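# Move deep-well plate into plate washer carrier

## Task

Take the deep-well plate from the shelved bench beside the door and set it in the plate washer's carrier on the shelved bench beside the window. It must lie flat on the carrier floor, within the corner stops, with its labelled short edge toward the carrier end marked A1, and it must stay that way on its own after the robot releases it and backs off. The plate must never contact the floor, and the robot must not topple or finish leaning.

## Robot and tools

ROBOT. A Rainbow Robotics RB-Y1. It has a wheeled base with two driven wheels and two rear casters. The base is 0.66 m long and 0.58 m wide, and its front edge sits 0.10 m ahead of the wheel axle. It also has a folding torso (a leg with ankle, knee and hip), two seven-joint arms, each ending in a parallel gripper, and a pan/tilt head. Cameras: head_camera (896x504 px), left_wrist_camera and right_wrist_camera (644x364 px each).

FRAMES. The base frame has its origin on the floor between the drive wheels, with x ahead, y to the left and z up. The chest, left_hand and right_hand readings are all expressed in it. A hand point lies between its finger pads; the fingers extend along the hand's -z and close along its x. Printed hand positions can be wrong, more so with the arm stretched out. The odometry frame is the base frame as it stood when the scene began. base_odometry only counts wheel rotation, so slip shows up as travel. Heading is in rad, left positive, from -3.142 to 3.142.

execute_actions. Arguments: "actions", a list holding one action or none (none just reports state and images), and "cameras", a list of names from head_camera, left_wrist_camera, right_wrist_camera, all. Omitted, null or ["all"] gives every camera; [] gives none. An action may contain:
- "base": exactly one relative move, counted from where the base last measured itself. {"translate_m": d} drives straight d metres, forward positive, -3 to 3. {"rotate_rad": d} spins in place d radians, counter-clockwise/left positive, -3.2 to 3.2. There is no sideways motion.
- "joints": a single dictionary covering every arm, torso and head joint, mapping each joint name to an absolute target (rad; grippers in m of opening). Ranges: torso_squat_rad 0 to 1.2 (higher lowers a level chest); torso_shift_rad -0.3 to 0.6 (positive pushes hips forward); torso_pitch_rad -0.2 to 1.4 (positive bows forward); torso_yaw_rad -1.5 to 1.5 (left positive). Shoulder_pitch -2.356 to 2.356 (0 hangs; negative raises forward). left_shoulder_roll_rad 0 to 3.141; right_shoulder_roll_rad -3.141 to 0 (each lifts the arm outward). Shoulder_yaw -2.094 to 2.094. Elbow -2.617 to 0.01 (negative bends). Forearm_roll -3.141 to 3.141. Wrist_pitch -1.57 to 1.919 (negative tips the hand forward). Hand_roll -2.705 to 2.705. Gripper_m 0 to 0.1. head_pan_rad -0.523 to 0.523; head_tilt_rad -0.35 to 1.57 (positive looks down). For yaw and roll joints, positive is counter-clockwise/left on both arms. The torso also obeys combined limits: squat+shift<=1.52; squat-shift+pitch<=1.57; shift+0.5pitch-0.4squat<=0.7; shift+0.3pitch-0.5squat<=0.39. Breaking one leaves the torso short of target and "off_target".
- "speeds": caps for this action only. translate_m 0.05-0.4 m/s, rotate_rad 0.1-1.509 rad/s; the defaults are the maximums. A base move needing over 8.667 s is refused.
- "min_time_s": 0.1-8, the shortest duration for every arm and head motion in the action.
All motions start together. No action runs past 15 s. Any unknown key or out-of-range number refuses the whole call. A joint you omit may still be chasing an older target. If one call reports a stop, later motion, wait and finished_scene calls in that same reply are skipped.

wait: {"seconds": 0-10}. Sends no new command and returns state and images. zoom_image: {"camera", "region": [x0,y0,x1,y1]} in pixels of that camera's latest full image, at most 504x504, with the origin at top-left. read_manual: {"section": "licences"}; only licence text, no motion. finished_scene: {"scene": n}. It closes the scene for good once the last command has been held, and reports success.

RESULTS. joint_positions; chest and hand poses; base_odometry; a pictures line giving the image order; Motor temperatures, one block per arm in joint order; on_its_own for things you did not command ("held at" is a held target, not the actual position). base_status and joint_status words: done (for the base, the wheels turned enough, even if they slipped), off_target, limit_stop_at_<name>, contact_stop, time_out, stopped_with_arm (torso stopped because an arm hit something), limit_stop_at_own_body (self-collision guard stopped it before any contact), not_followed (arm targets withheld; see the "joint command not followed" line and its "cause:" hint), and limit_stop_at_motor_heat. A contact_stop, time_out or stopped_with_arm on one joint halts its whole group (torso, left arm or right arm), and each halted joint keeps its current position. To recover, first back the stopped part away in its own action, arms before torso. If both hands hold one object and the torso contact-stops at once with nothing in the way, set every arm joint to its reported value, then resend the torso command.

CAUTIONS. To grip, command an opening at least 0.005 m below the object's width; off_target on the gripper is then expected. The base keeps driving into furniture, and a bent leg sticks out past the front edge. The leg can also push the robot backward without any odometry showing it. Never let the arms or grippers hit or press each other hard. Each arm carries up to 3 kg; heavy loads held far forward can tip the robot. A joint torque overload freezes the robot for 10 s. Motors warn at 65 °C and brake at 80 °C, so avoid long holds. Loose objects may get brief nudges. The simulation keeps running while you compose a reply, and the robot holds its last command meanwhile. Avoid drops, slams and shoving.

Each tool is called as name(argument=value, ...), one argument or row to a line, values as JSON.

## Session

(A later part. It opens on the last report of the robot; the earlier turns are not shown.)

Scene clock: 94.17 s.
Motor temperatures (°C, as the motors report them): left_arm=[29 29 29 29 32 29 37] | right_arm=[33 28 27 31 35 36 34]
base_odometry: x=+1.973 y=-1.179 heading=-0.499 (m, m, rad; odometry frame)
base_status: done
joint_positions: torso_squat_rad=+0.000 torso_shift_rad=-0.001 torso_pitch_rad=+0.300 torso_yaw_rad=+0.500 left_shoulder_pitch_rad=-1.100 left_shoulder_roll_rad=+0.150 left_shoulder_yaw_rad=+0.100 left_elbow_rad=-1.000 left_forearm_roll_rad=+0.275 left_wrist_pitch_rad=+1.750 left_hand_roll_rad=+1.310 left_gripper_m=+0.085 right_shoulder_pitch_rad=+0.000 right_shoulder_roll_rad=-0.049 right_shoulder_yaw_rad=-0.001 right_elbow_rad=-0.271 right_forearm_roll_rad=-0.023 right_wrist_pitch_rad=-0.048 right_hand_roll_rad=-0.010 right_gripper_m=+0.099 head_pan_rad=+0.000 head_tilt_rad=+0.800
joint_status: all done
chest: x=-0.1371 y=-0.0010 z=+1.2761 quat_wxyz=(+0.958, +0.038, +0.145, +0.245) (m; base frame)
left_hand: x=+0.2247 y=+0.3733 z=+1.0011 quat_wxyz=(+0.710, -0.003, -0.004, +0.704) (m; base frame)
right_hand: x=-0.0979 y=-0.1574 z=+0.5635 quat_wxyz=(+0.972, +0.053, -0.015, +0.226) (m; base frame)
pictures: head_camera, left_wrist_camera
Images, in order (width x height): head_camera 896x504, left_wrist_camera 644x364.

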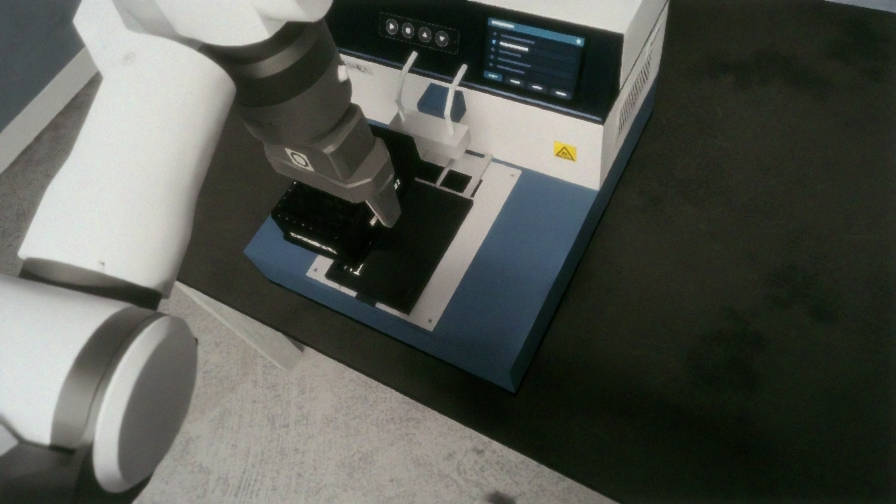

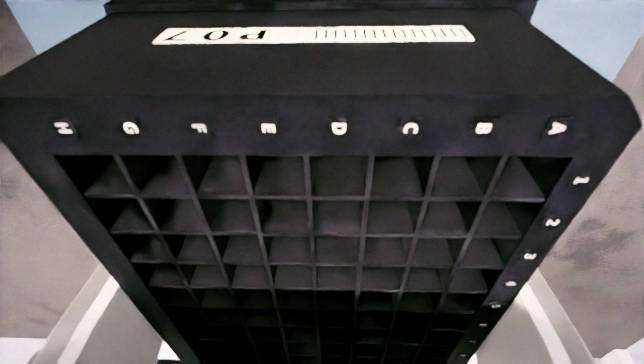

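execute_actions(
  actions=[
    {"joints":{"torso_squat_rad":0.46}},
  ],
  cameras=["head_camera","left_wrist_camera"],
)

zoom_image(
  camera="head_camera",
  region=[220, 80, 560, 360],
)

Scene clock: 97.90 s.
Motor temperatures (°C, as the motors report them): left_arm=[29 29 29 29 32 29 37] | right_arm=[33 28 27 31 35 36 34]
base_odometry: x=+1.973 y=-1.179 heading=-0.499 (m, m, rad; odometry frame)
base_status: not commanded
joint_positions: torso_squat_rad=+0.460 torso_shift_rad=-0.001 torso_pitch_rad=+0.300 torso_yaw_rad=+0.500 left_shoulder_pitch_rad=-1.100 left_shoulder_roll_rad=+0.150 left_shoulder_yaw_rad=+0.100 left_elbow_rad=-1.000 left_forearm_roll_rad=+0.275 left_wrist_pitch_rad=+1.750 left_hand_roll_rad=+1.310 left_gripper_m=+0.085 right_shoulder_pitch_rad=+0.000 right_shoulder_roll_rad=-0.049 right_shoulder_yaw_rad=-0.001 right_elbow_rad=-0.271 right_forearm_roll_rad=-0.023 right_wrist_pitch_rad=-0.048 right_hand_roll_rad=-0.010 right_gripper_m=+0.099 head_pan_rad=+0.000 head_tilt_rad=+0.800
joint_status: all done
chest: x=-0.1371 y=-0.0009 z=+1.2034 quat_wxyz=(+0.958, +0.038, +0.145, +0.245) (m; base frame)
left_hand: x=+0.2247 y=+0.3734 z=+0.9284 quat_wxyz=(+0.710, -0.003, -0.004, +0.704) (m; base frame)
right_hand: x=-0.0978 y=-0.1574 z=+0.4908 quat_wxyz=(+0.972, +0.053, -0.015, +0.226) (m; base frame)
pictures: head_camera, left_wrist_camera
Images, in order (width x height): head_camera 896x504, left_wrist_camera 644x364.

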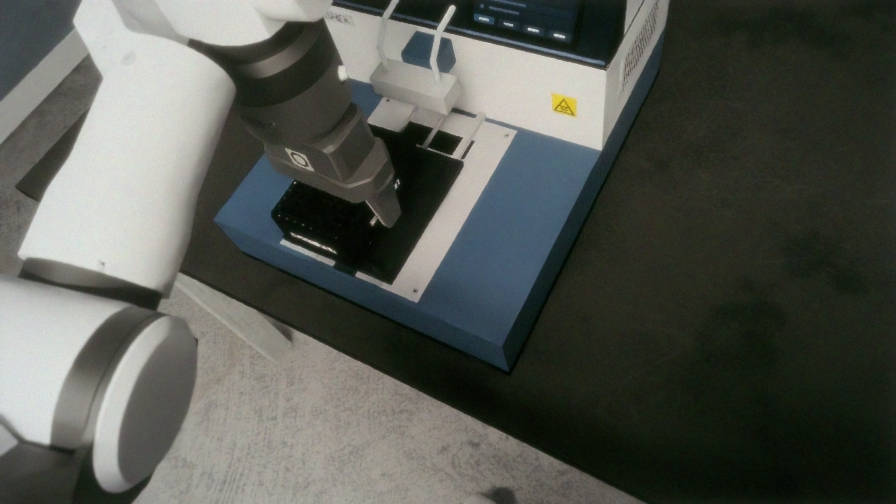

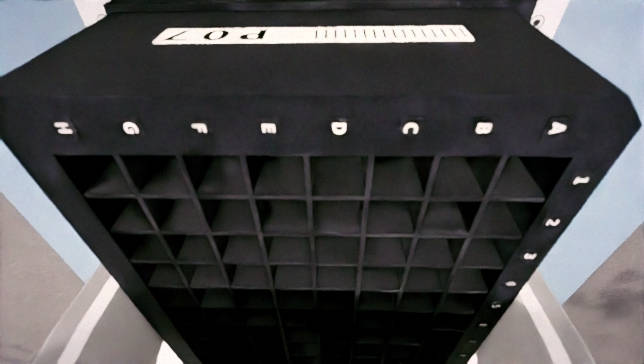

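Region (220, 80, 560, 360) of head_camera's 896x504 image, scaled by 1.482, with more detail than that image has; it fills the top 415 rows of this view, and the rest is white.

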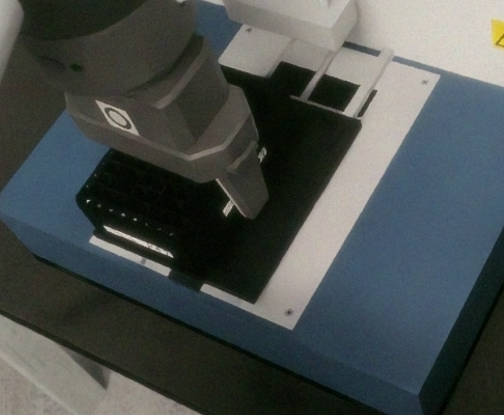

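execute_actions(
  actions=[
    {"base":{"translate_m":0.027},"joints":{"torso_squat_rad":0.53}},
  ],
  cameras=["head_camera","left_wrist_camera"],
)

zoom_image(
  camera="head_camera",
  region=[220, 80, 560, 360],
)

Scene clock: 101.73 s.
Motor temperatures (°C, as the motors report them): left_arm=[29 29 29 29 32 29 37] | right_arm=[33 28 27 31 35 36 34]
base_odometry: x=+1.997 y=-1.192 heading=-0.499 (m, m, rad; odometry frame)
base_status: done
joint_positions: torso_squat_rad=+0.530 torso_shift_rad=-0.001 torso_pitch_rad=+0.300 torso_yaw_rad=+0.500 left_shoulder_pitch_rad=-1.100 left_shoulder_roll_rad=+0.150 left_shoulder_yaw_rad=+0.100 left_elbow_rad=-1.000 left_forearm_roll_rad=+0.275 left_wrist_pitch_rad=+1.750 left_hand_roll_rad=+1.310 left_gripper_m=+0.085 right_shoulder_pitch_rad=+0.000 right_shoulder_roll_rad=-0.049 right_shoulder_yaw_rad=-0.001 right_elbow_rad=-0.271 right_forearm_roll_rad=-0.023 right_wrist_pitch_rad=-0.048 right_hand_roll_rad=-0.010 right_gripper_m=+0.099 head_pan_rad=+0.000 head_tilt_rad=+0.800
joint_status: all done
chest: x=-0.1371 y=-0.0009 z=+1.1801 quat_wxyz=(+0.958, +0.038, +0.145, +0.245) (m; base frame)
left_hand: x=+0.2248 y=+0.3734 z=+0.9052 quat_wxyz=(+0.710, -0.003, -0.004, +0.704) (m; base frame)
right_hand: x=-0.0978 y=-0.1573 z=+0.4675 quat_wxyz=(+0.972, +0.053, -0.015, +0.226) (m; base frame)
pictures: head_camera, left_wrist_camera
Images, in order (width x height): head_camera 896x504, left_wrist_camera 644x364.

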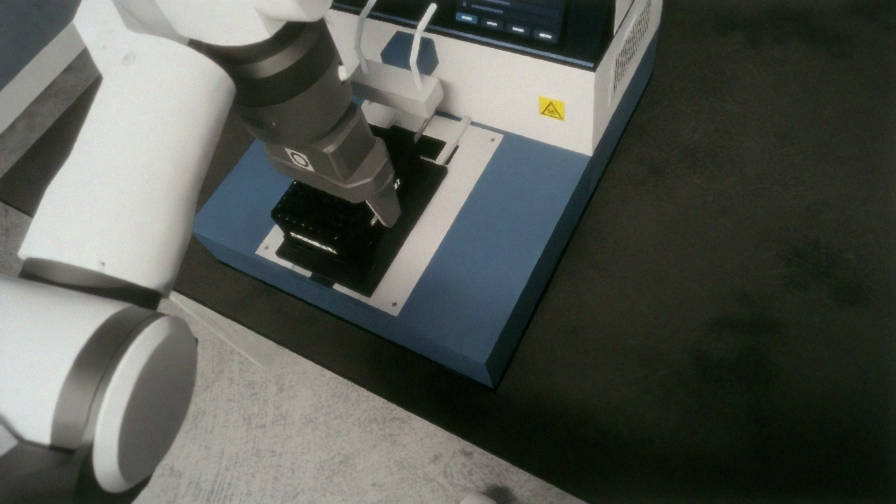

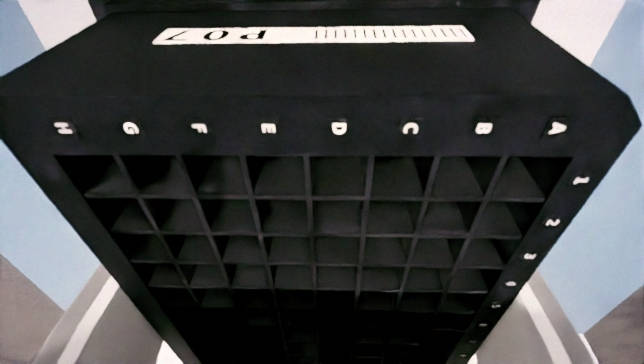

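Region (220, 80, 560, 360) of head_camera's 896x504 image, scaled by 1.482, with more detail than that image has; it fills the top 415 rows of this view, and the rest is white.

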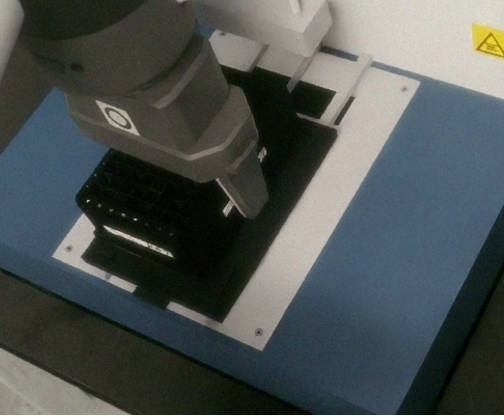

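execute_actions(
  actions=[
    {"joints":{"torso_squat_rad":0.565}},
  ],
  cameras=["head_camera","left_wrist_camera"],
)

zoom_image(
  camera="head_camera",
  region=[240, 110, 480, 320],
)

Scene clock: 104.80 s.
Motor temperatures (°C, as the motors report them): left_arm=[29 29 29 29 32 29 37] | right_arm=[33 28 27 31 35 36 34]
base_odometry: x=+1.997 y=-1.192 heading=-0.499 (m, m, rad; odometry frame)
base_status: not commanded
joint_positions: torso_squat_rad=+0.565 torso_shift_rad=-0.001 torso_pitch_rad=+0.299 torso_yaw_rad=+0.500 left_shoulder_pitch_rad=-1.102 left_shoulder_roll_rad=+0.150 left_shoulder_yaw_rad=+0.100 left_elbow_rad=-1.001 left_forearm_roll_rad=+0.275 left_wrist_pitch_rad=+1.750 left_hand_roll_rad=+1.310 left_gripper_m=+0.085 right_shoulder_pitch_rad=+0.000 right_shoulder_roll_rad=-0.049 right_shoulder_yaw_rad=-0.001 right_elbow_rad=-0.271 right_forearm_roll_rad=-0.023 right_wrist_pitch_rad=-0.048 right_hand_roll_rad=-0.010 right_gripper_m=+0.099 head_pan_rad=+0.000 head_tilt_rad=+0.800
joint_status: all done
chest: x=-0.1375 y=-0.0012 z=+1.1674 quat_wxyz=(+0.958, +0.038, +0.144, +0.245) (m; base frame)
left_hand: x=+0.2255 y=+0.3732 z=+0.8942 quat_wxyz=(+0.711, -0.004, -0.005, +0.704) (m; base frame)
right_hand: x=-0.0977 y=-0.1572 z=+0.4548 quat_wxyz=(+0.972, +0.053, -0.015, +0.226) (m; base frame)
pictures: head_camera, left_wrist_camera
Images, in order (width x height): head_camera 896x504, left_wrist_camera 644x364.

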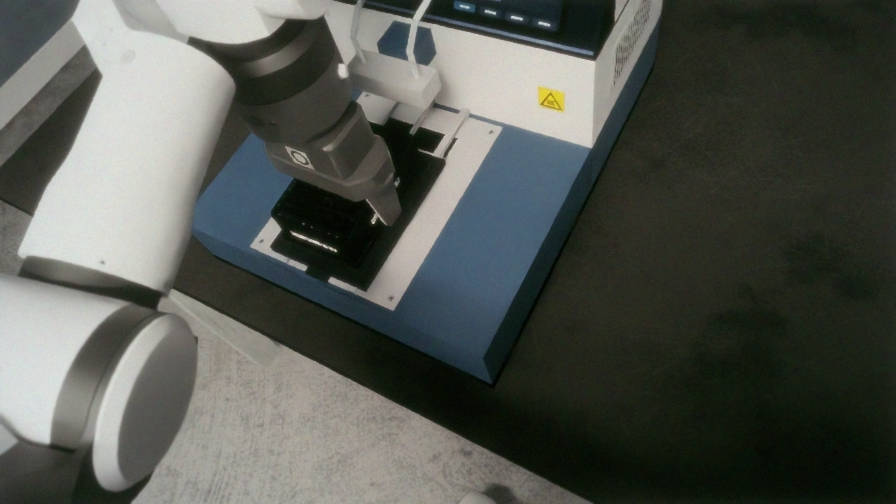

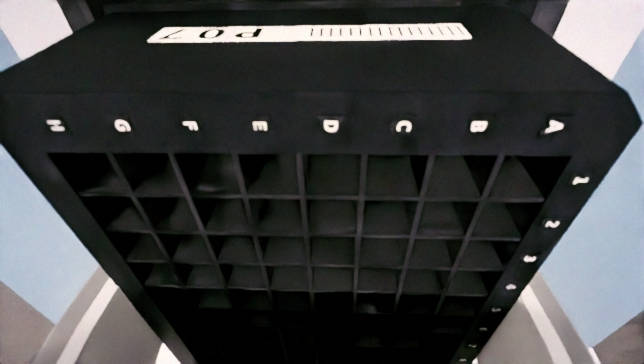

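Region (240, 110, 480, 320) of head_camera's 896x504 image, scaled by 2.100, with more detail than that image has; it fills the top 441 rows of this view, and the rest is white.

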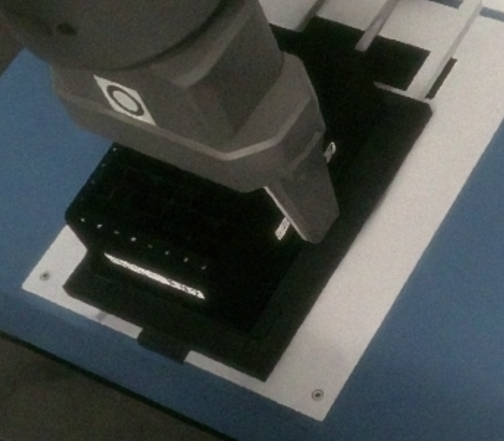

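zoom_image(
  camera="left_wrist_camera",
  region=[0, 0, 200, 80],
)

zoom_image(
  camera="left_wrist_camera",
  region=[444, 0, 644, 80],
)

Region (0, 0, 200, 80) of left_wrist_camera's 644x364 image, scaled by 2.520, with more detail than that image has; it fills the top 202 rows of this view, and the rest is white.

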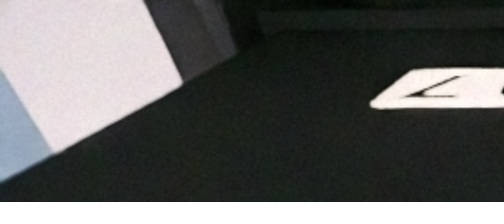

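Region (444, 0, 644, 80) of left_wrist_camera's 644x364 image, scaled by 2.520, with more detail than that image has; it fills the top 202 rows of this view, and the rest is white.

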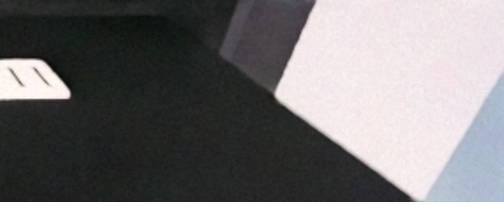

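execute_actions(
  actions=[
    {"joints":{"torso_squat_rad":0.54}},
  ],
  cameras=[],
)

execute_actions(
  actions=[
    {"joints":{"torso_yaw_rad":0.4955,"left_hand_roll_rad":1.314}},
  ],
  cameras=[],
)

execute_actions(
  actions=[
    {"joints":{"torso_squat_rad":0.568}},
  ],
  cameras=["head_camera","left_wrist_camera"],
)

Scene clock: 112.67 s.
Motor temperatures (°C, as the motors report them): left_arm=[29 29 29 29 32 30 37] | right_arm=[33 28 27 31 35 36 34]
base_odometry: x=+1.997 y=-1.192 heading=-0.499 (m, m, rad; odometry frame)
base_status: not commanded
joint_positions: torso_squat_rad=+0.540 torso_shift_rad=-0.001 torso_pitch_rad=+0.300 torso_yaw_rad=+0.500 left_shoulder_pitch_rad=-1.100 left_shoulder_roll_rad=+0.150 left_shoulder_yaw_rad=+0.100 left_elbow_rad=-1.000 left_forearm_roll_rad=+0.275 left_wrist_pitch_rad=+1.750 left_hand_roll_rad=+1.310 left_gripper_m=+0.085 right_shoulder_pitch_rad=+0.000 right_shoulder_roll_rad=-0.049 right_shoulder_yaw_rad=-0.001 right_elbow_rad=-0.271 right_forearm_roll_rad=-0.023 right_wrist_pitch_rad=-0.048 right_hand_roll_rad=-0.010 right_gripper_m=+0.099 head_pan_rad=+0.000 head_tilt_rad=+0.800
joint_status: all done
chest: x=-0.1370 y=-0.0010 z=+1.1765 quat_wxyz=(+0.958, +0.038, +0.145, +0.245) (m; base frame)
left_hand: x=+0.2249 y=+0.3733 z=+0.9018 quat_wxyz=(+0.710, -0.003, -0.004, +0.704) (m; base frame)
right_hand: x=-0.0979 y=-0.1573 z=+0.4639 quat_wxyz=(+0.972, +0.053, -0.015, +0.226) (m; base frame)
pictures: none
No camera images: the call's "cameras" was empty. Leave "cameras" out to get every camera's image.

Scene clock: 113.07 s.
Motor temperatures (°C, as the motors report them): left_arm=[29 29 29 29 32 30 37] | right_arm=[33 28 27 31 35 36 34]
base_odometry: x=+1.997 y=-1.192 heading=-0.499 (m, m, rad; odometry frame)
base_status: not commanded
joint_positions: torso_squat_rad=+0.540 torso_shift_rad=-0.001 torso_pitch_rad=+0.300 torso_yaw_rad=+0.496 left_shoulder_pitch_rad=-1.100 left_shoulder_roll_rad=+0.150 left_shoulder_yaw_rad=+0.100 left_elbow_rad=-1.000 left_forearm_roll_rad=+0.275 left_wrist_pitch_rad=+1.750 left_hand_roll_rad=+1.314 left_gripper_m=+0.085 right_shoulder_pitch_rad=+0.000 right_shoulder_roll_rad=-0.049 right_shoulder_yaw_rad=-0.001 right_elbow_rad=-0.271 right_forearm_roll_rad=-0.023 right_wrist_pitch_rad=-0.048 right_hand_roll_rad=-0.010 right_gripper_m=+0.099 head_pan_rad=+0.000 head_tilt_rad=+0.800
joint_status: all done
chest: x=-0.1370 y=-0.0010 z=+1.1765 quat_wxyz=(+0.959, +0.037, +0.145, +0.242) (m; base frame)
left_hand: x=+0.2265 y=+0.3714 z=+0.9012 quat_wxyz=(+0.710, -0.004, -0.003, +0.704) (m; base frame)
right_hand: x=-0.0986 y=-0.1584 z=+0.4641 quat_wxyz=(+0.973, +0.052, -0.015, +0.224) (m; base frame)
pictures: none
No camera images: the call's "cameras" was empty. Leave "cameras" out to get every camera's image.

Scene clock: 113.87 s.
Motor temperatures (°C, as the motors report them): left_arm=[29 29 29 29 32 30 37] | right_arm=[33 28 27 31 35 36 34]
base_odometry: x=+1.997 y=-1.192 heading=-0.499 (m, m, rad; odometry frame)
base_status: not commanded
joint_positions: torso_squat_rad=+0.568 torso_shift_rad=-0.001 torso_pitch_rad=+0.299 torso_yaw_rad=+0.496 left_shoulder_pitch_rad=-1.102 left_shoulder_roll_rad=+0.151 left_shoulder_yaw_rad=+0.100 left_elbow_rad=-1.001 left_forearm_roll_rad=+0.275 left_wrist_pitch_rad=+1.751 left_hand_roll_rad=+1.314 left_gripper_m=+0.085 right_shoulder_pitch_rad=+0.000 right_shoulder_roll_rad=-0.049 right_shoulder_yaw_rad=-0.001 right_elbow_rad=-0.271 right_forearm_roll_rad=-0.023 right_wrist_pitch_rad=-0.048 right_hand_roll_rad=-0.010 right_gripper_m=+0.099 head_pan_rad=+0.000 head_tilt_rad=+0.800
joint_status: all done
chest: x=-0.1376 y=-0.0012 z=+1.1663 quat_wxyz=(+0.959, +0.038, +0.144, +0.243) (m; base frame)
left_hand: x=+0.2271 y=+0.3715 z=+0.8929 quat_wxyz=(+0.711, -0.004, -0.005, +0.704) (m; base frame)
right_hand: x=-0.0983 y=-0.1583 z=+0.4539 quat_wxyz=(+0.973, +0.053, -0.015, +0.224) (m; base frame)
pictures: head_camera, left_wrist_camera
Images, in order (width x height): head_camera 896x504, left_wrist_camera 644x364.

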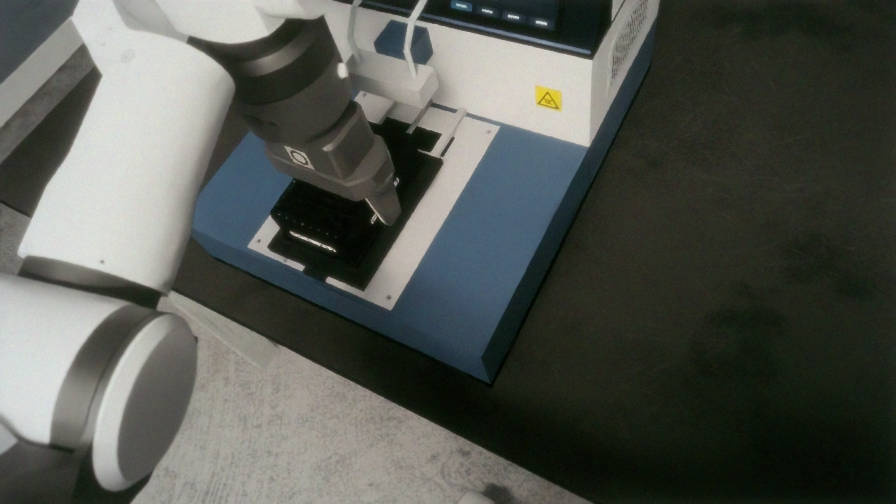

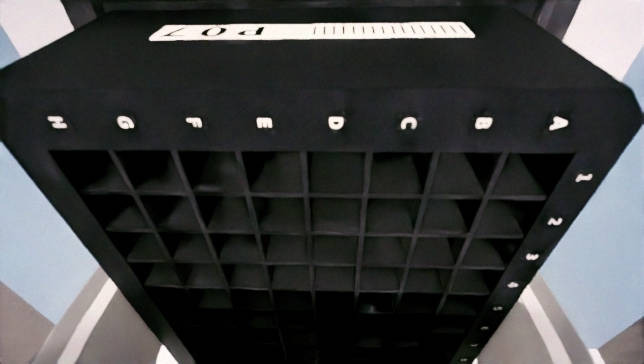

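execute_actions(
  actions=[
    {"base":{"translate_m":-0.005},"joints":{"torso_squat_rad":0.56},"speeds":{"translate_m":0.05}},
  ],
  cameras=["left_wrist_camera"],
)

execute_actions(
  actions=[
    {"joints":{"torso_squat_rad":0.572}},
  ],
  cameras=["left_wrist_camera"],
)

Scene clock: 117.30 s.
Motor temperatures (°C, as the motors report them): left_arm=[29 29 29 29 32 30 37] | right_arm=[33 28 27 31 35 36 34]
base_odometry: x=+1.993 y=-1.190 heading=-0.499 (m, m, rad; odometry frame)
base_status: done
joint_positions: torso_squat_rad=+0.560 torso_shift_rad=-0.001 torso_pitch_rad=+0.300 torso_yaw_rad=+0.495 left_shoulder_pitch_rad=-1.101 left_shoulder_roll_rad=+0.150 left_shoulder_yaw_rad=+0.100 left_elbow_rad=-1.001 left_forearm_roll_rad=+0.275 left_wrist_pitch_rad=+1.749 left_hand_roll_rad=+1.314 left_gripper_m=+0.085 right_shoulder_pitch_rad=+0.000 right_shoulder_roll_rad=-0.049 right_shoulder_yaw_rad=-0.001 right_elbow_rad=-0.271 right_forearm_roll_rad=-0.023 right_wrist_pitch_rad=-0.048 right_hand_roll_rad=-0.010 right_gripper_m=+0.099 head_pan_rad=+0.000 head_tilt_rad=+0.800
joint_status: all done
chest: x=-0.1369 y=-0.0010 z=+1.1692 quat_wxyz=(+0.959, +0.038, +0.145, +0.242) (m; base frame)
left_hand: x=+0.2275 y=+0.3712 z=+0.8946 quat_wxyz=(+0.711, -0.004, -0.004, +0.703) (m; base frame)
right_hand: x=-0.0986 y=-0.1584 z=+0.4568 quat_wxyz=(+0.973, +0.053, -0.015, +0.224) (m; base frame)
pictures: left_wrist_camera
Images, in order (width x height): left_wrist_camera 644x364.

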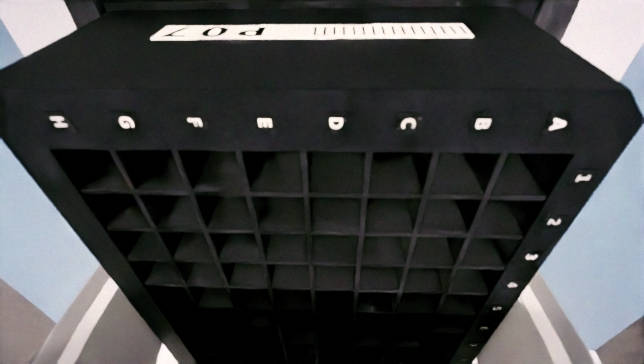

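Scene clock: 117.87 s.
Motor temperatures (°C, as the motors report them): left_arm=[29 29 29 29 32 30 37] | right_arm=[33 28 27 31 35 36 34]
base_odometry: x=+1.993 y=-1.190 heading=-0.499 (m, m, rad; odometry frame)
base_status: not commanded
joint_positions: torso_squat_rad=+0.572 torso_shift_rad=-0.001 torso_pitch_rad=+0.299 torso_yaw_rad=+0.496 left_shoulder_pitch_rad=-1.104 left_shoulder_roll_rad=+0.151 left_shoulder_yaw_rad=+0.100 left_elbow_rad=-1.002 left_forearm_roll_rad=+0.275 left_wrist_pitch_rad=+1.750 left_hand_roll_rad=+1.314 left_gripper_m=+0.084 right_shoulder_pitch_rad=+0.000 right_shoulder_roll_rad=-0.049 right_shoulder_yaw_rad=-0.001 right_elbow_rad=-0.271 right_forearm_roll_rad=-0.023 right_wrist_pitch_rad=-0.048 right_hand_roll_rad=-0.010 right_gripper_m=+0.099 head_pan_rad=+0.000 head_tilt_rad=+0.800
joint_status: all done
chest: x=-0.1376 y=-0.0013 z=+1.1648 quat_wxyz=(+0.959, +0.038, +0.144, +0.242) (m; base frame)
left_hand: x=+0.2282 y=+0.3713 z=+0.8925 quat_wxyz=(+0.711, -0.005, -0.007, +0.703) (m; base frame)
right_hand: x=-0.0984 y=-0.1583 z=+0.4523 quat_wxyz=(+0.973, +0.053, -0.015, +0.224) (m; base frame)
pictures: left_wrist_camera
Images, in order (width x height): left_wrist_camera 644x364.

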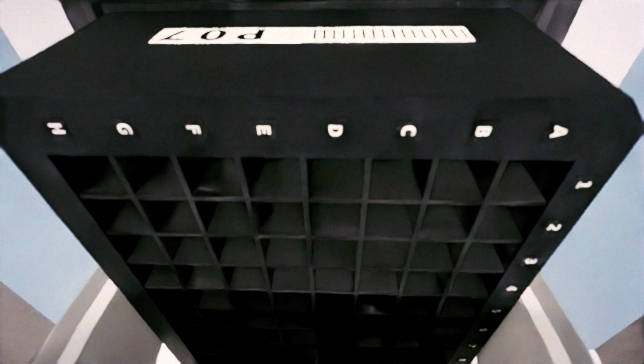

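execute_actions(
  actions=[
    {"base":{"translate_m":0.002},"joints":{"torso_squat_rad":0.56,"left_gripper_m":0.1},"speeds":{"translate_m":0.05}},
  ],
  cameras=["left_wrist_camera"],
)

execute_actions(
  actions=[
    {"joints":{"torso_squat_rad":0.2}},
  ],
  cameras=["head_camera","left_wrist_camera"],
)

Scene clock: 120.23 s.
Motor temperatures (°C, as the motors report them): left_arm=[29 29 29 29 32 30 37] | right_arm=[33 28 27 31 35 36 34]
base_odometry: x=+1.995 y=-1.191 heading=-0.499 (m, m, rad; odometry frame)
base_status: done
joint_positions: torso_squat_rad=+0.560 torso_shift_rad=-0.001 torso_pitch_rad=+0.300 torso_yaw_rad=+0.496 left_shoulder_pitch_rad=-1.100 left_shoulder_roll_rad=+0.150 left_shoulder_yaw_rad=+0.100 left_elbow_rad=-1.000 left_forearm_roll_rad=+0.275 left_wrist_pitch_rad=+1.750 left_hand_roll_rad=+1.314 left_gripper_m=+0.100 right_shoulder_pitch_rad=+0.000 right_shoulder_roll_rad=-0.049 right_shoulder_yaw_rad=-0.001 right_elbow_rad=-0.271 right_forearm_roll_rad=-0.023 right_wrist_pitch_rad=-0.048 right_hand_roll_rad=-0.010 right_gripper_m=+0.099 head_pan_rad=+0.000 head_tilt_rad=+0.800
joint_status: all done
chest: x=-0.1371 y=-0.0010 z=+1.1692 quat_wxyz=(+0.959, +0.037, +0.145, +0.242) (m; base frame)
left_hand: x=+0.2265 y=+0.3715 z=+0.8941 quat_wxyz=(+0.710, -0.004, -0.003, +0.704) (m; base frame)
right_hand: x=-0.0986 y=-0.1584 z=+0.4568 quat_wxyz=(+0.973, +0.052, -0.015, +0.224) (m; base frame)
pictures: left_wrist_camera
Images, in order (width x height): left_wrist_camera 644x364.

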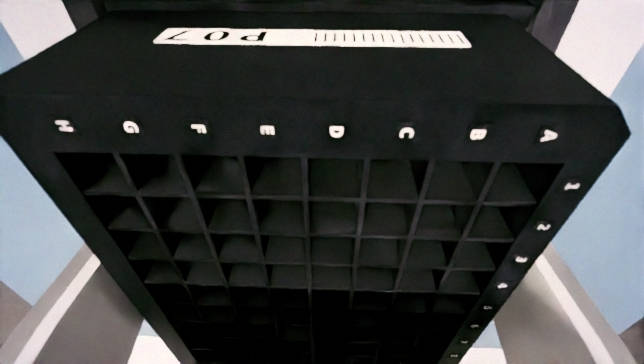

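Scene clock: 122.20 s.
Motor temperatures (°C, as the motors report them): left_arm=[29 29 29 29 32 30 37] | right_arm=[33 28 27 31 35 36 34]
base_odometry: x=+1.995 y=-1.191 heading=-0.499 (m, m, rad; odometry frame)
base_status: not commanded
joint_positions: torso_squat_rad=+0.200 torso_shift_rad=-0.001 torso_pitch_rad=+0.300 torso_yaw_rad=+0.496 left_shoulder_pitch_rad=-1.100 left_shoulder_roll_rad=+0.150 left_shoulder_yaw_rad=+0.100 left_elbow_rad=-1.000 left_forearm_roll_rad=+0.275 left_wrist_pitch_rad=+1.750 left_hand_roll_rad=+1.314 left_gripper_m=+0.100 right_shoulder_pitch_rad=+0.000 right_shoulder_roll_rad=-0.049 right_shoulder_yaw_rad=-0.001 right_elbow_rad=-0.271 right_forearm_roll_rad=-0.023 right_wrist_pitch_rad=-0.048 right_hand_roll_rad=-0.010 right_gripper_m=+0.099 head_pan_rad=+0.000 head_tilt_rad=+0.800
joint_status: all done
chest: x=-0.1371 y=-0.0011 z=+1.2621 quat_wxyz=(+0.959, +0.037, +0.145, +0.242) (m; base frame)
left_hand: x=+0.2264 y=+0.3714 z=+0.9869 quat_wxyz=(+0.710, -0.004, -0.003, +0.704) (m; base frame)
right_hand: x=-0.0987 y=-0.1585 z=+0.5498 quat_wxyz=(+0.973, +0.052, -0.015, +0.224) (m; base frame)
pictures: head_camera, left_wrist_camera
Images, in order (width x height): head_camera 896x504, left_wrist_camera 644x364.

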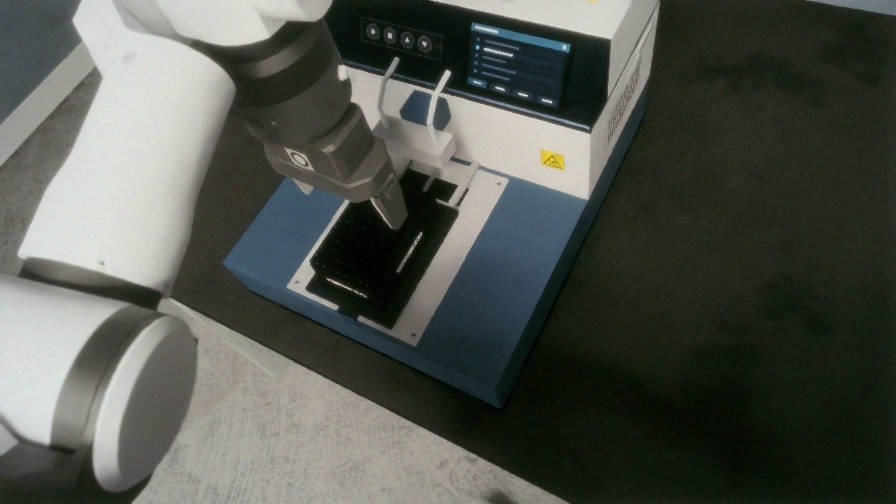

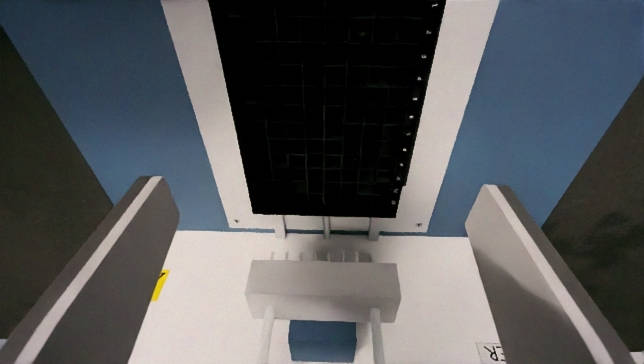

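execute_actions(
  actions=[
    {"joints":{"torso_squat_rad":0.535,"torso_yaw_rad":0.499,"left_hand_roll_rad":1.338}},
  ],
  cameras=["left_wrist_camera"],
)

execute_actions(
  actions=[
    {"joints":{"left_gripper_m":0.078}},
  ],
  cameras=["left_wrist_camera"],
)

execute_actions(
  actions=[
    {"joints":{"left_gripper_m":0.1}},
  ],
  cameras=["left_wrist_camera"],
)

Scene clock: 127.40 s.
Motor temperatures (°C, as the motors report them): left_arm=[29 29 29 29 32 30 37] | right_arm=[33 28 27 31 35 36 34]
base_odometry: x=+1.995 y=-1.191 heading=-0.499 (m, m, rad; odometry frame)
base_status: not commanded
joint_positions: torso_squat_rad=+0.535 torso_shift_rad=-0.001 torso_pitch_rad=+0.300 torso_yaw_rad=+0.499 left_shoulder_pitch_rad=-1.100 left_shoulder_roll_rad=+0.150 left_shoulder_yaw_rad=+0.100 left_elbow_rad=-1.000 left_forearm_roll_rad=+0.275 left_wrist_pitch_rad=+1.750 left_hand_roll_rad=+1.338 left_gripper_m=+0.100 right_shoulder_pitch_rad=+0.000 right_shoulder_roll_rad=-0.049 right_shoulder_yaw_rad=-0.001 right_elbow_rad=-0.271 right_forearm_roll_rad=-0.023 right_wrist_pitch_rad=-0.048 right_hand_roll_rad=-0.010 right_gripper_m=+0.099 head_pan_rad=+0.000 head_tilt_rad=+0.800
joint_status: all done
chest: x=-0.1371 y=-0.0010 z=+1.1783 quat_wxyz=(+0.958, +0.038, +0.145, +0.244) (m; base frame)
left_hand: x=+0.2252 y=+0.3729 z=+0.9035 quat_wxyz=(+0.701, -0.003, -0.004, +0.713) (m; base frame)
right_hand: x=-0.0981 y=-0.1576 z=+0.4658 quat_wxyz=(+0.973, +0.053, -0.015, +0.226) (m; base frame)
pictures: left_wrist_camera
Images, in order (width x height): left_wrist_camera 644x364.

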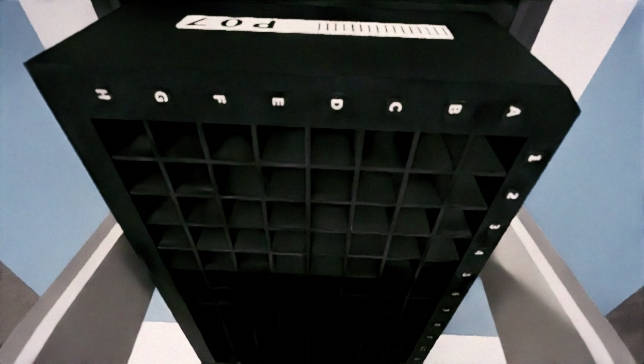

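Scene clock: 128.10 s.
Motor temperatures (°C, as the motors report them): left_arm=[29 29 29 29 32 30 37] | right_arm=[33 28 27 31 35 36 34]
base_odometry: x=+1.995 y=-1.191 heading=-0.499 (m, m, rad; odometry frame)
base_status: not commanded
joint_positions: torso_squat_rad=+0.535 torso_shift_rad=-0.001 torso_pitch_rad=+0.300 torso_yaw_rad=+0.499 left_shoulder_pitch_rad=-1.100 left_shoulder_roll_rad=+0.149 left_shoulder_yaw_rad=+0.100 left_elbow_rad=-1.000 left_forearm_roll_rad=+0.276 left_wrist_pitch_rad=+1.750 left_hand_roll_rad=+1.338 left_gripper_m=+0.082 right_shoulder_pitch_rad=+0.000 right_shoulder_roll_rad=-0.049 right_shoulder_yaw_rad=-0.001 right_elbow_rad=-0.271 right_forearm_roll_rad=-0.023 right_wrist_pitch_rad=-0.048 right_hand_roll_rad=-0.010 right_gripper_m=+0.099 head_pan_rad=+0.000 head_tilt_rad=+0.800
joint_status: left_gripper_m off_target (ended at +0.082, target +0.078)
chest: x=-0.1371 y=-0.0011 z=+1.1783 quat_wxyz=(+0.958, +0.038, +0.144, +0.244) (m; base frame)
left_hand: x=+0.2255 y=+0.3717 z=+0.9035 quat_wxyz=(+0.701, -0.004, -0.003, +0.713) (m; base frame)
right_hand: x=-0.0981 y=-0.1576 z=+0.4658 quat_wxyz=(+0.973, +0.053, -0.015, +0.226) (m; base frame)
pictures: left_wrist_camera
Images, in order (width x height): left_wrist_camera 644x364.

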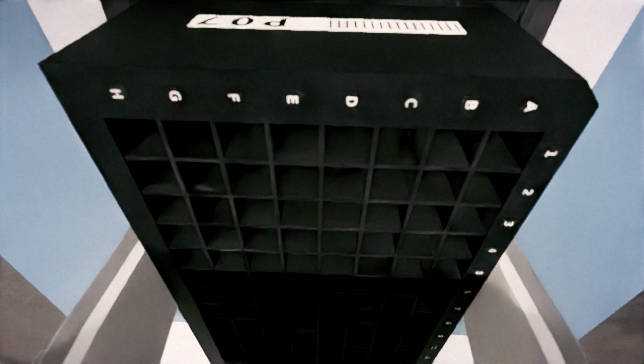

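Scene clock: 128.83 s.
Motor temperatures (°C, as the motors report them): left_arm=[29 29 29 29 32 30 37] | right_arm=[33 28 27 31 35 36 34]
base_odometry: x=+1.995 y=-1.191 heading=-0.499 (m, m, rad; odometry frame)
base_status: not commanded
joint_positions: torso_squat_rad=+0.535 torso_shift_rad=-0.001 torso_pitch_rad=+0.300 torso_yaw_rad=+0.499 left_shoulder_pitch_rad=-1.100 left_shoulder_roll_rad=+0.150 left_shoulder_yaw_rad=+0.100 left_elbow_rad=-1.000 left_forearm_roll_rad=+0.275 left_wrist_pitch_rad=+1.750 left_hand_roll_rad=+1.338 left_gripper_m=+0.100 right_shoulder_pitch_rad=+0.000 right_shoulder_roll_rad=-0.049 right_shoulder_yaw_rad=-0.001 right_elbow_rad=-0.271 right_forearm_roll_rad=-0.023 right_wrist_pitch_rad=-0.048 right_hand_roll_rad=-0.010 right_gripper_m=+0.099 head_pan_rad=+0.000 head_tilt_rad=+0.800
joint_status: all done
chest: x=-0.1371 y=-0.0010 z=+1.1783 quat_wxyz=(+0.958, +0.038, +0.145, +0.244) (m; base frame)
left_hand: x=+0.2253 y=+0.3726 z=+0.9035 quat_wxyz=(+0.701, -0.004, -0.004, +0.713) (m; base frame)
right_hand: x=-0.0981 y=-0.1576 z=+0.4658 quat_wxyz=(+0.973, +0.053, -0.015, +0.226) (m; base frame)
pictures: left_wrist_camera
Images, in order (width x height): left_wrist_camera 644x364.

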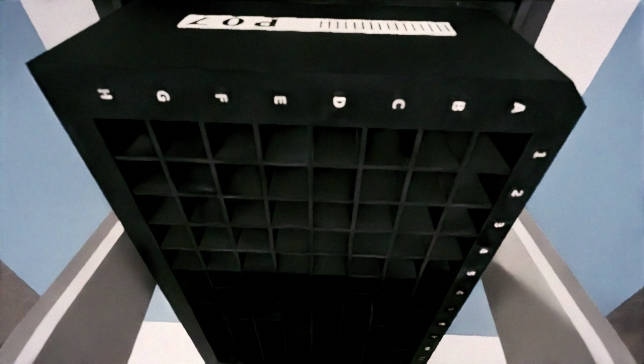

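execute_actions(
  actions=[
    {"joints":{"torso_squat_rad":0.25}},
  ],
  cameras=[],
)

execute_actions(
  actions=[
    {"base":{"translate_m":-0.35},"joints":{"head_tilt_rad":0.45,"head_pan_rad":0.0,"left_shoulder_yaw_rad":0.6}},
  ],
  cameras=["head_camera"],
)

Scene clock: 132.03 s.
Motor temperatures (°C, as the motors report them): left_arm=[29 29 29 29 32 30 37] | right_arm=[33 28 27 31 35 36 34]
base_odometry: x=+1.995 y=-1.191 heading=-0.499 (m, m, rad; odometry frame)
base_status: not commanded
joint_positions: torso_squat_rad=+0.250 torso_shift_rad=-0.001 torso_pitch_rad=+0.300 torso_yaw_rad=+0.499 left_shoulder_pitch_rad=-1.100 left_shoulder_roll_rad=+0.150 left_shoulder_yaw_rad=+0.100 left_elbow_rad=-1.000 left_forearm_roll_rad=+0.275 left_wrist_pitch_rad=+1.750 left_hand_roll_rad=+1.338 left_gripper_m=+0.100 right_shoulder_pitch_rad=+0.000 right_shoulder_roll_rad=-0.049 right_shoulder_yaw_rad=-0.001 right_elbow_rad=-0.271 right_forearm_roll_rad=-0.023 right_wrist_pitch_rad=-0.048 right_hand_roll_rad=-0.010 right_gripper_m=+0.099 head_pan_rad=+0.000 head_tilt_rad=+0.800
joint_status: all done
chest: x=-0.1371 y=-0.0010 z=+1.2543 quat_wxyz=(+0.958, +0.038, +0.145, +0.244) (m; base frame)
left_hand: x=+0.2253 y=+0.3726 z=+0.9794 quat_wxyz=(+0.701, -0.004, -0.003, +0.713) (m; base frame)
right_hand: x=-0.0982 y=-0.1576 z=+0.5418 quat_wxyz=(+0.973, +0.053, -0.015, +0.226) (m; base frame)
pictures: none
No camera images: the call's "cameras" was empty. Leave "cameras" out to get every camera's image.

Scene clock: 134.37 s.
Motor temperatures (°C, as the motors report them): left_arm=[29 29 29 29 32 30 37] | right_arm=[33 28 27 31 35 36 34]
base_odometry: x=+1.687 y=-1.023 heading=-0.501 (m, m, rad; odometry frame)
base_status: done
joint_positions: torso_squat_rad=+0.250 torso_shift_rad=-0.001 torso_pitch_rad=+0.300 torso_yaw_rad=+0.499 left_shoulder_pitch_rad=-1.100 left_shoulder_roll_rad=+0.150 left_shoulder_yaw_rad=+0.600 left_elbow_rad=-1.000 left_forearm_roll_rad=+0.275 left_wrist_pitch_rad=+1.750 left_hand_roll_rad=+1.338 left_gripper_m=+0.100 right_shoulder_pitch_rad=+0.000 right_shoulder_roll_rad=-0.049 right_shoulder_yaw_rad=-0.001 right_elbow_rad=-0.271 right_forearm_roll_rad=-0.023 right_wrist_pitch_rad=-0.048 right_hand_roll_rad=-0.010 right_gripper_m=+0.099 head_pan_rad=+0.000 head_tilt_rad=+0.450
joint_status: all done
chest: x=-0.1372 y=-0.0010 z=+1.2544 quat_wxyz=(+0.958, +0.038, +0.145, +0.244) (m; base frame)
left_hand: x=+0.2272 y=+0.4145 z=+1.0046 quat_wxyz=(+0.556, -0.176, +0.035, +0.812) (m; base frame)
right_hand: x=-0.0982 y=-0.1576 z=+0.5419 quat_wxyz=(+0.973, +0.053, -0.015, +0.226) (m; base frame)
pictures: head_camera
Images, in order (width x height): head_camera 896x504.

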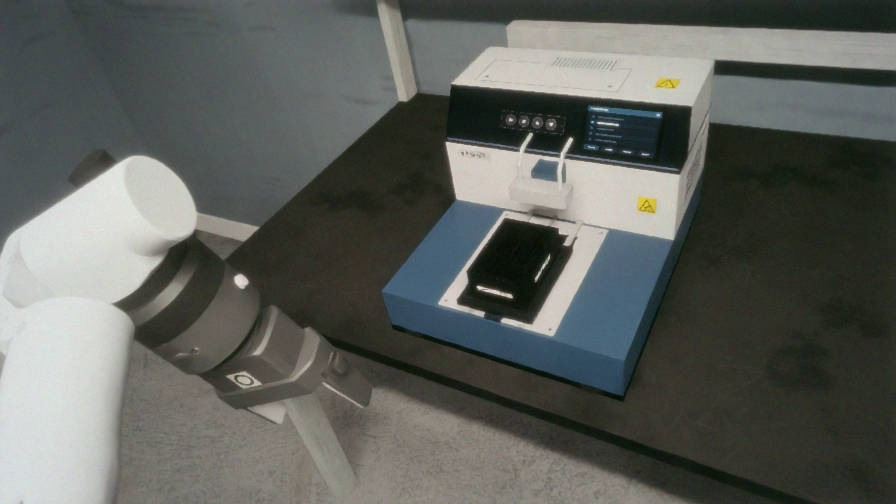

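zoom_image(
  camera="head_camera",
  region=[430, 200, 620, 345],
)

Region (430, 200, 620, 345) of head_camera's 896x504 image, scaled by 2.653, with more detail than that image has; it fills the top 385 rows of this view, and the rest is white.

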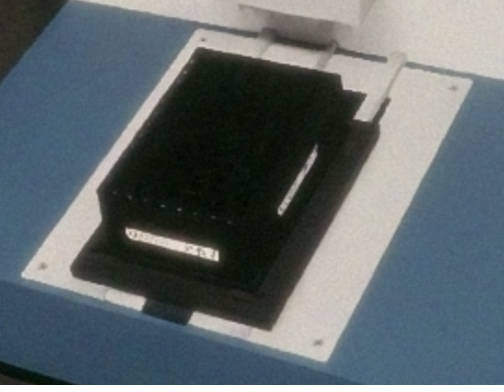

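Looks seated.

finished_scene(
  scene=1,
)

The scene is finished: the task was done.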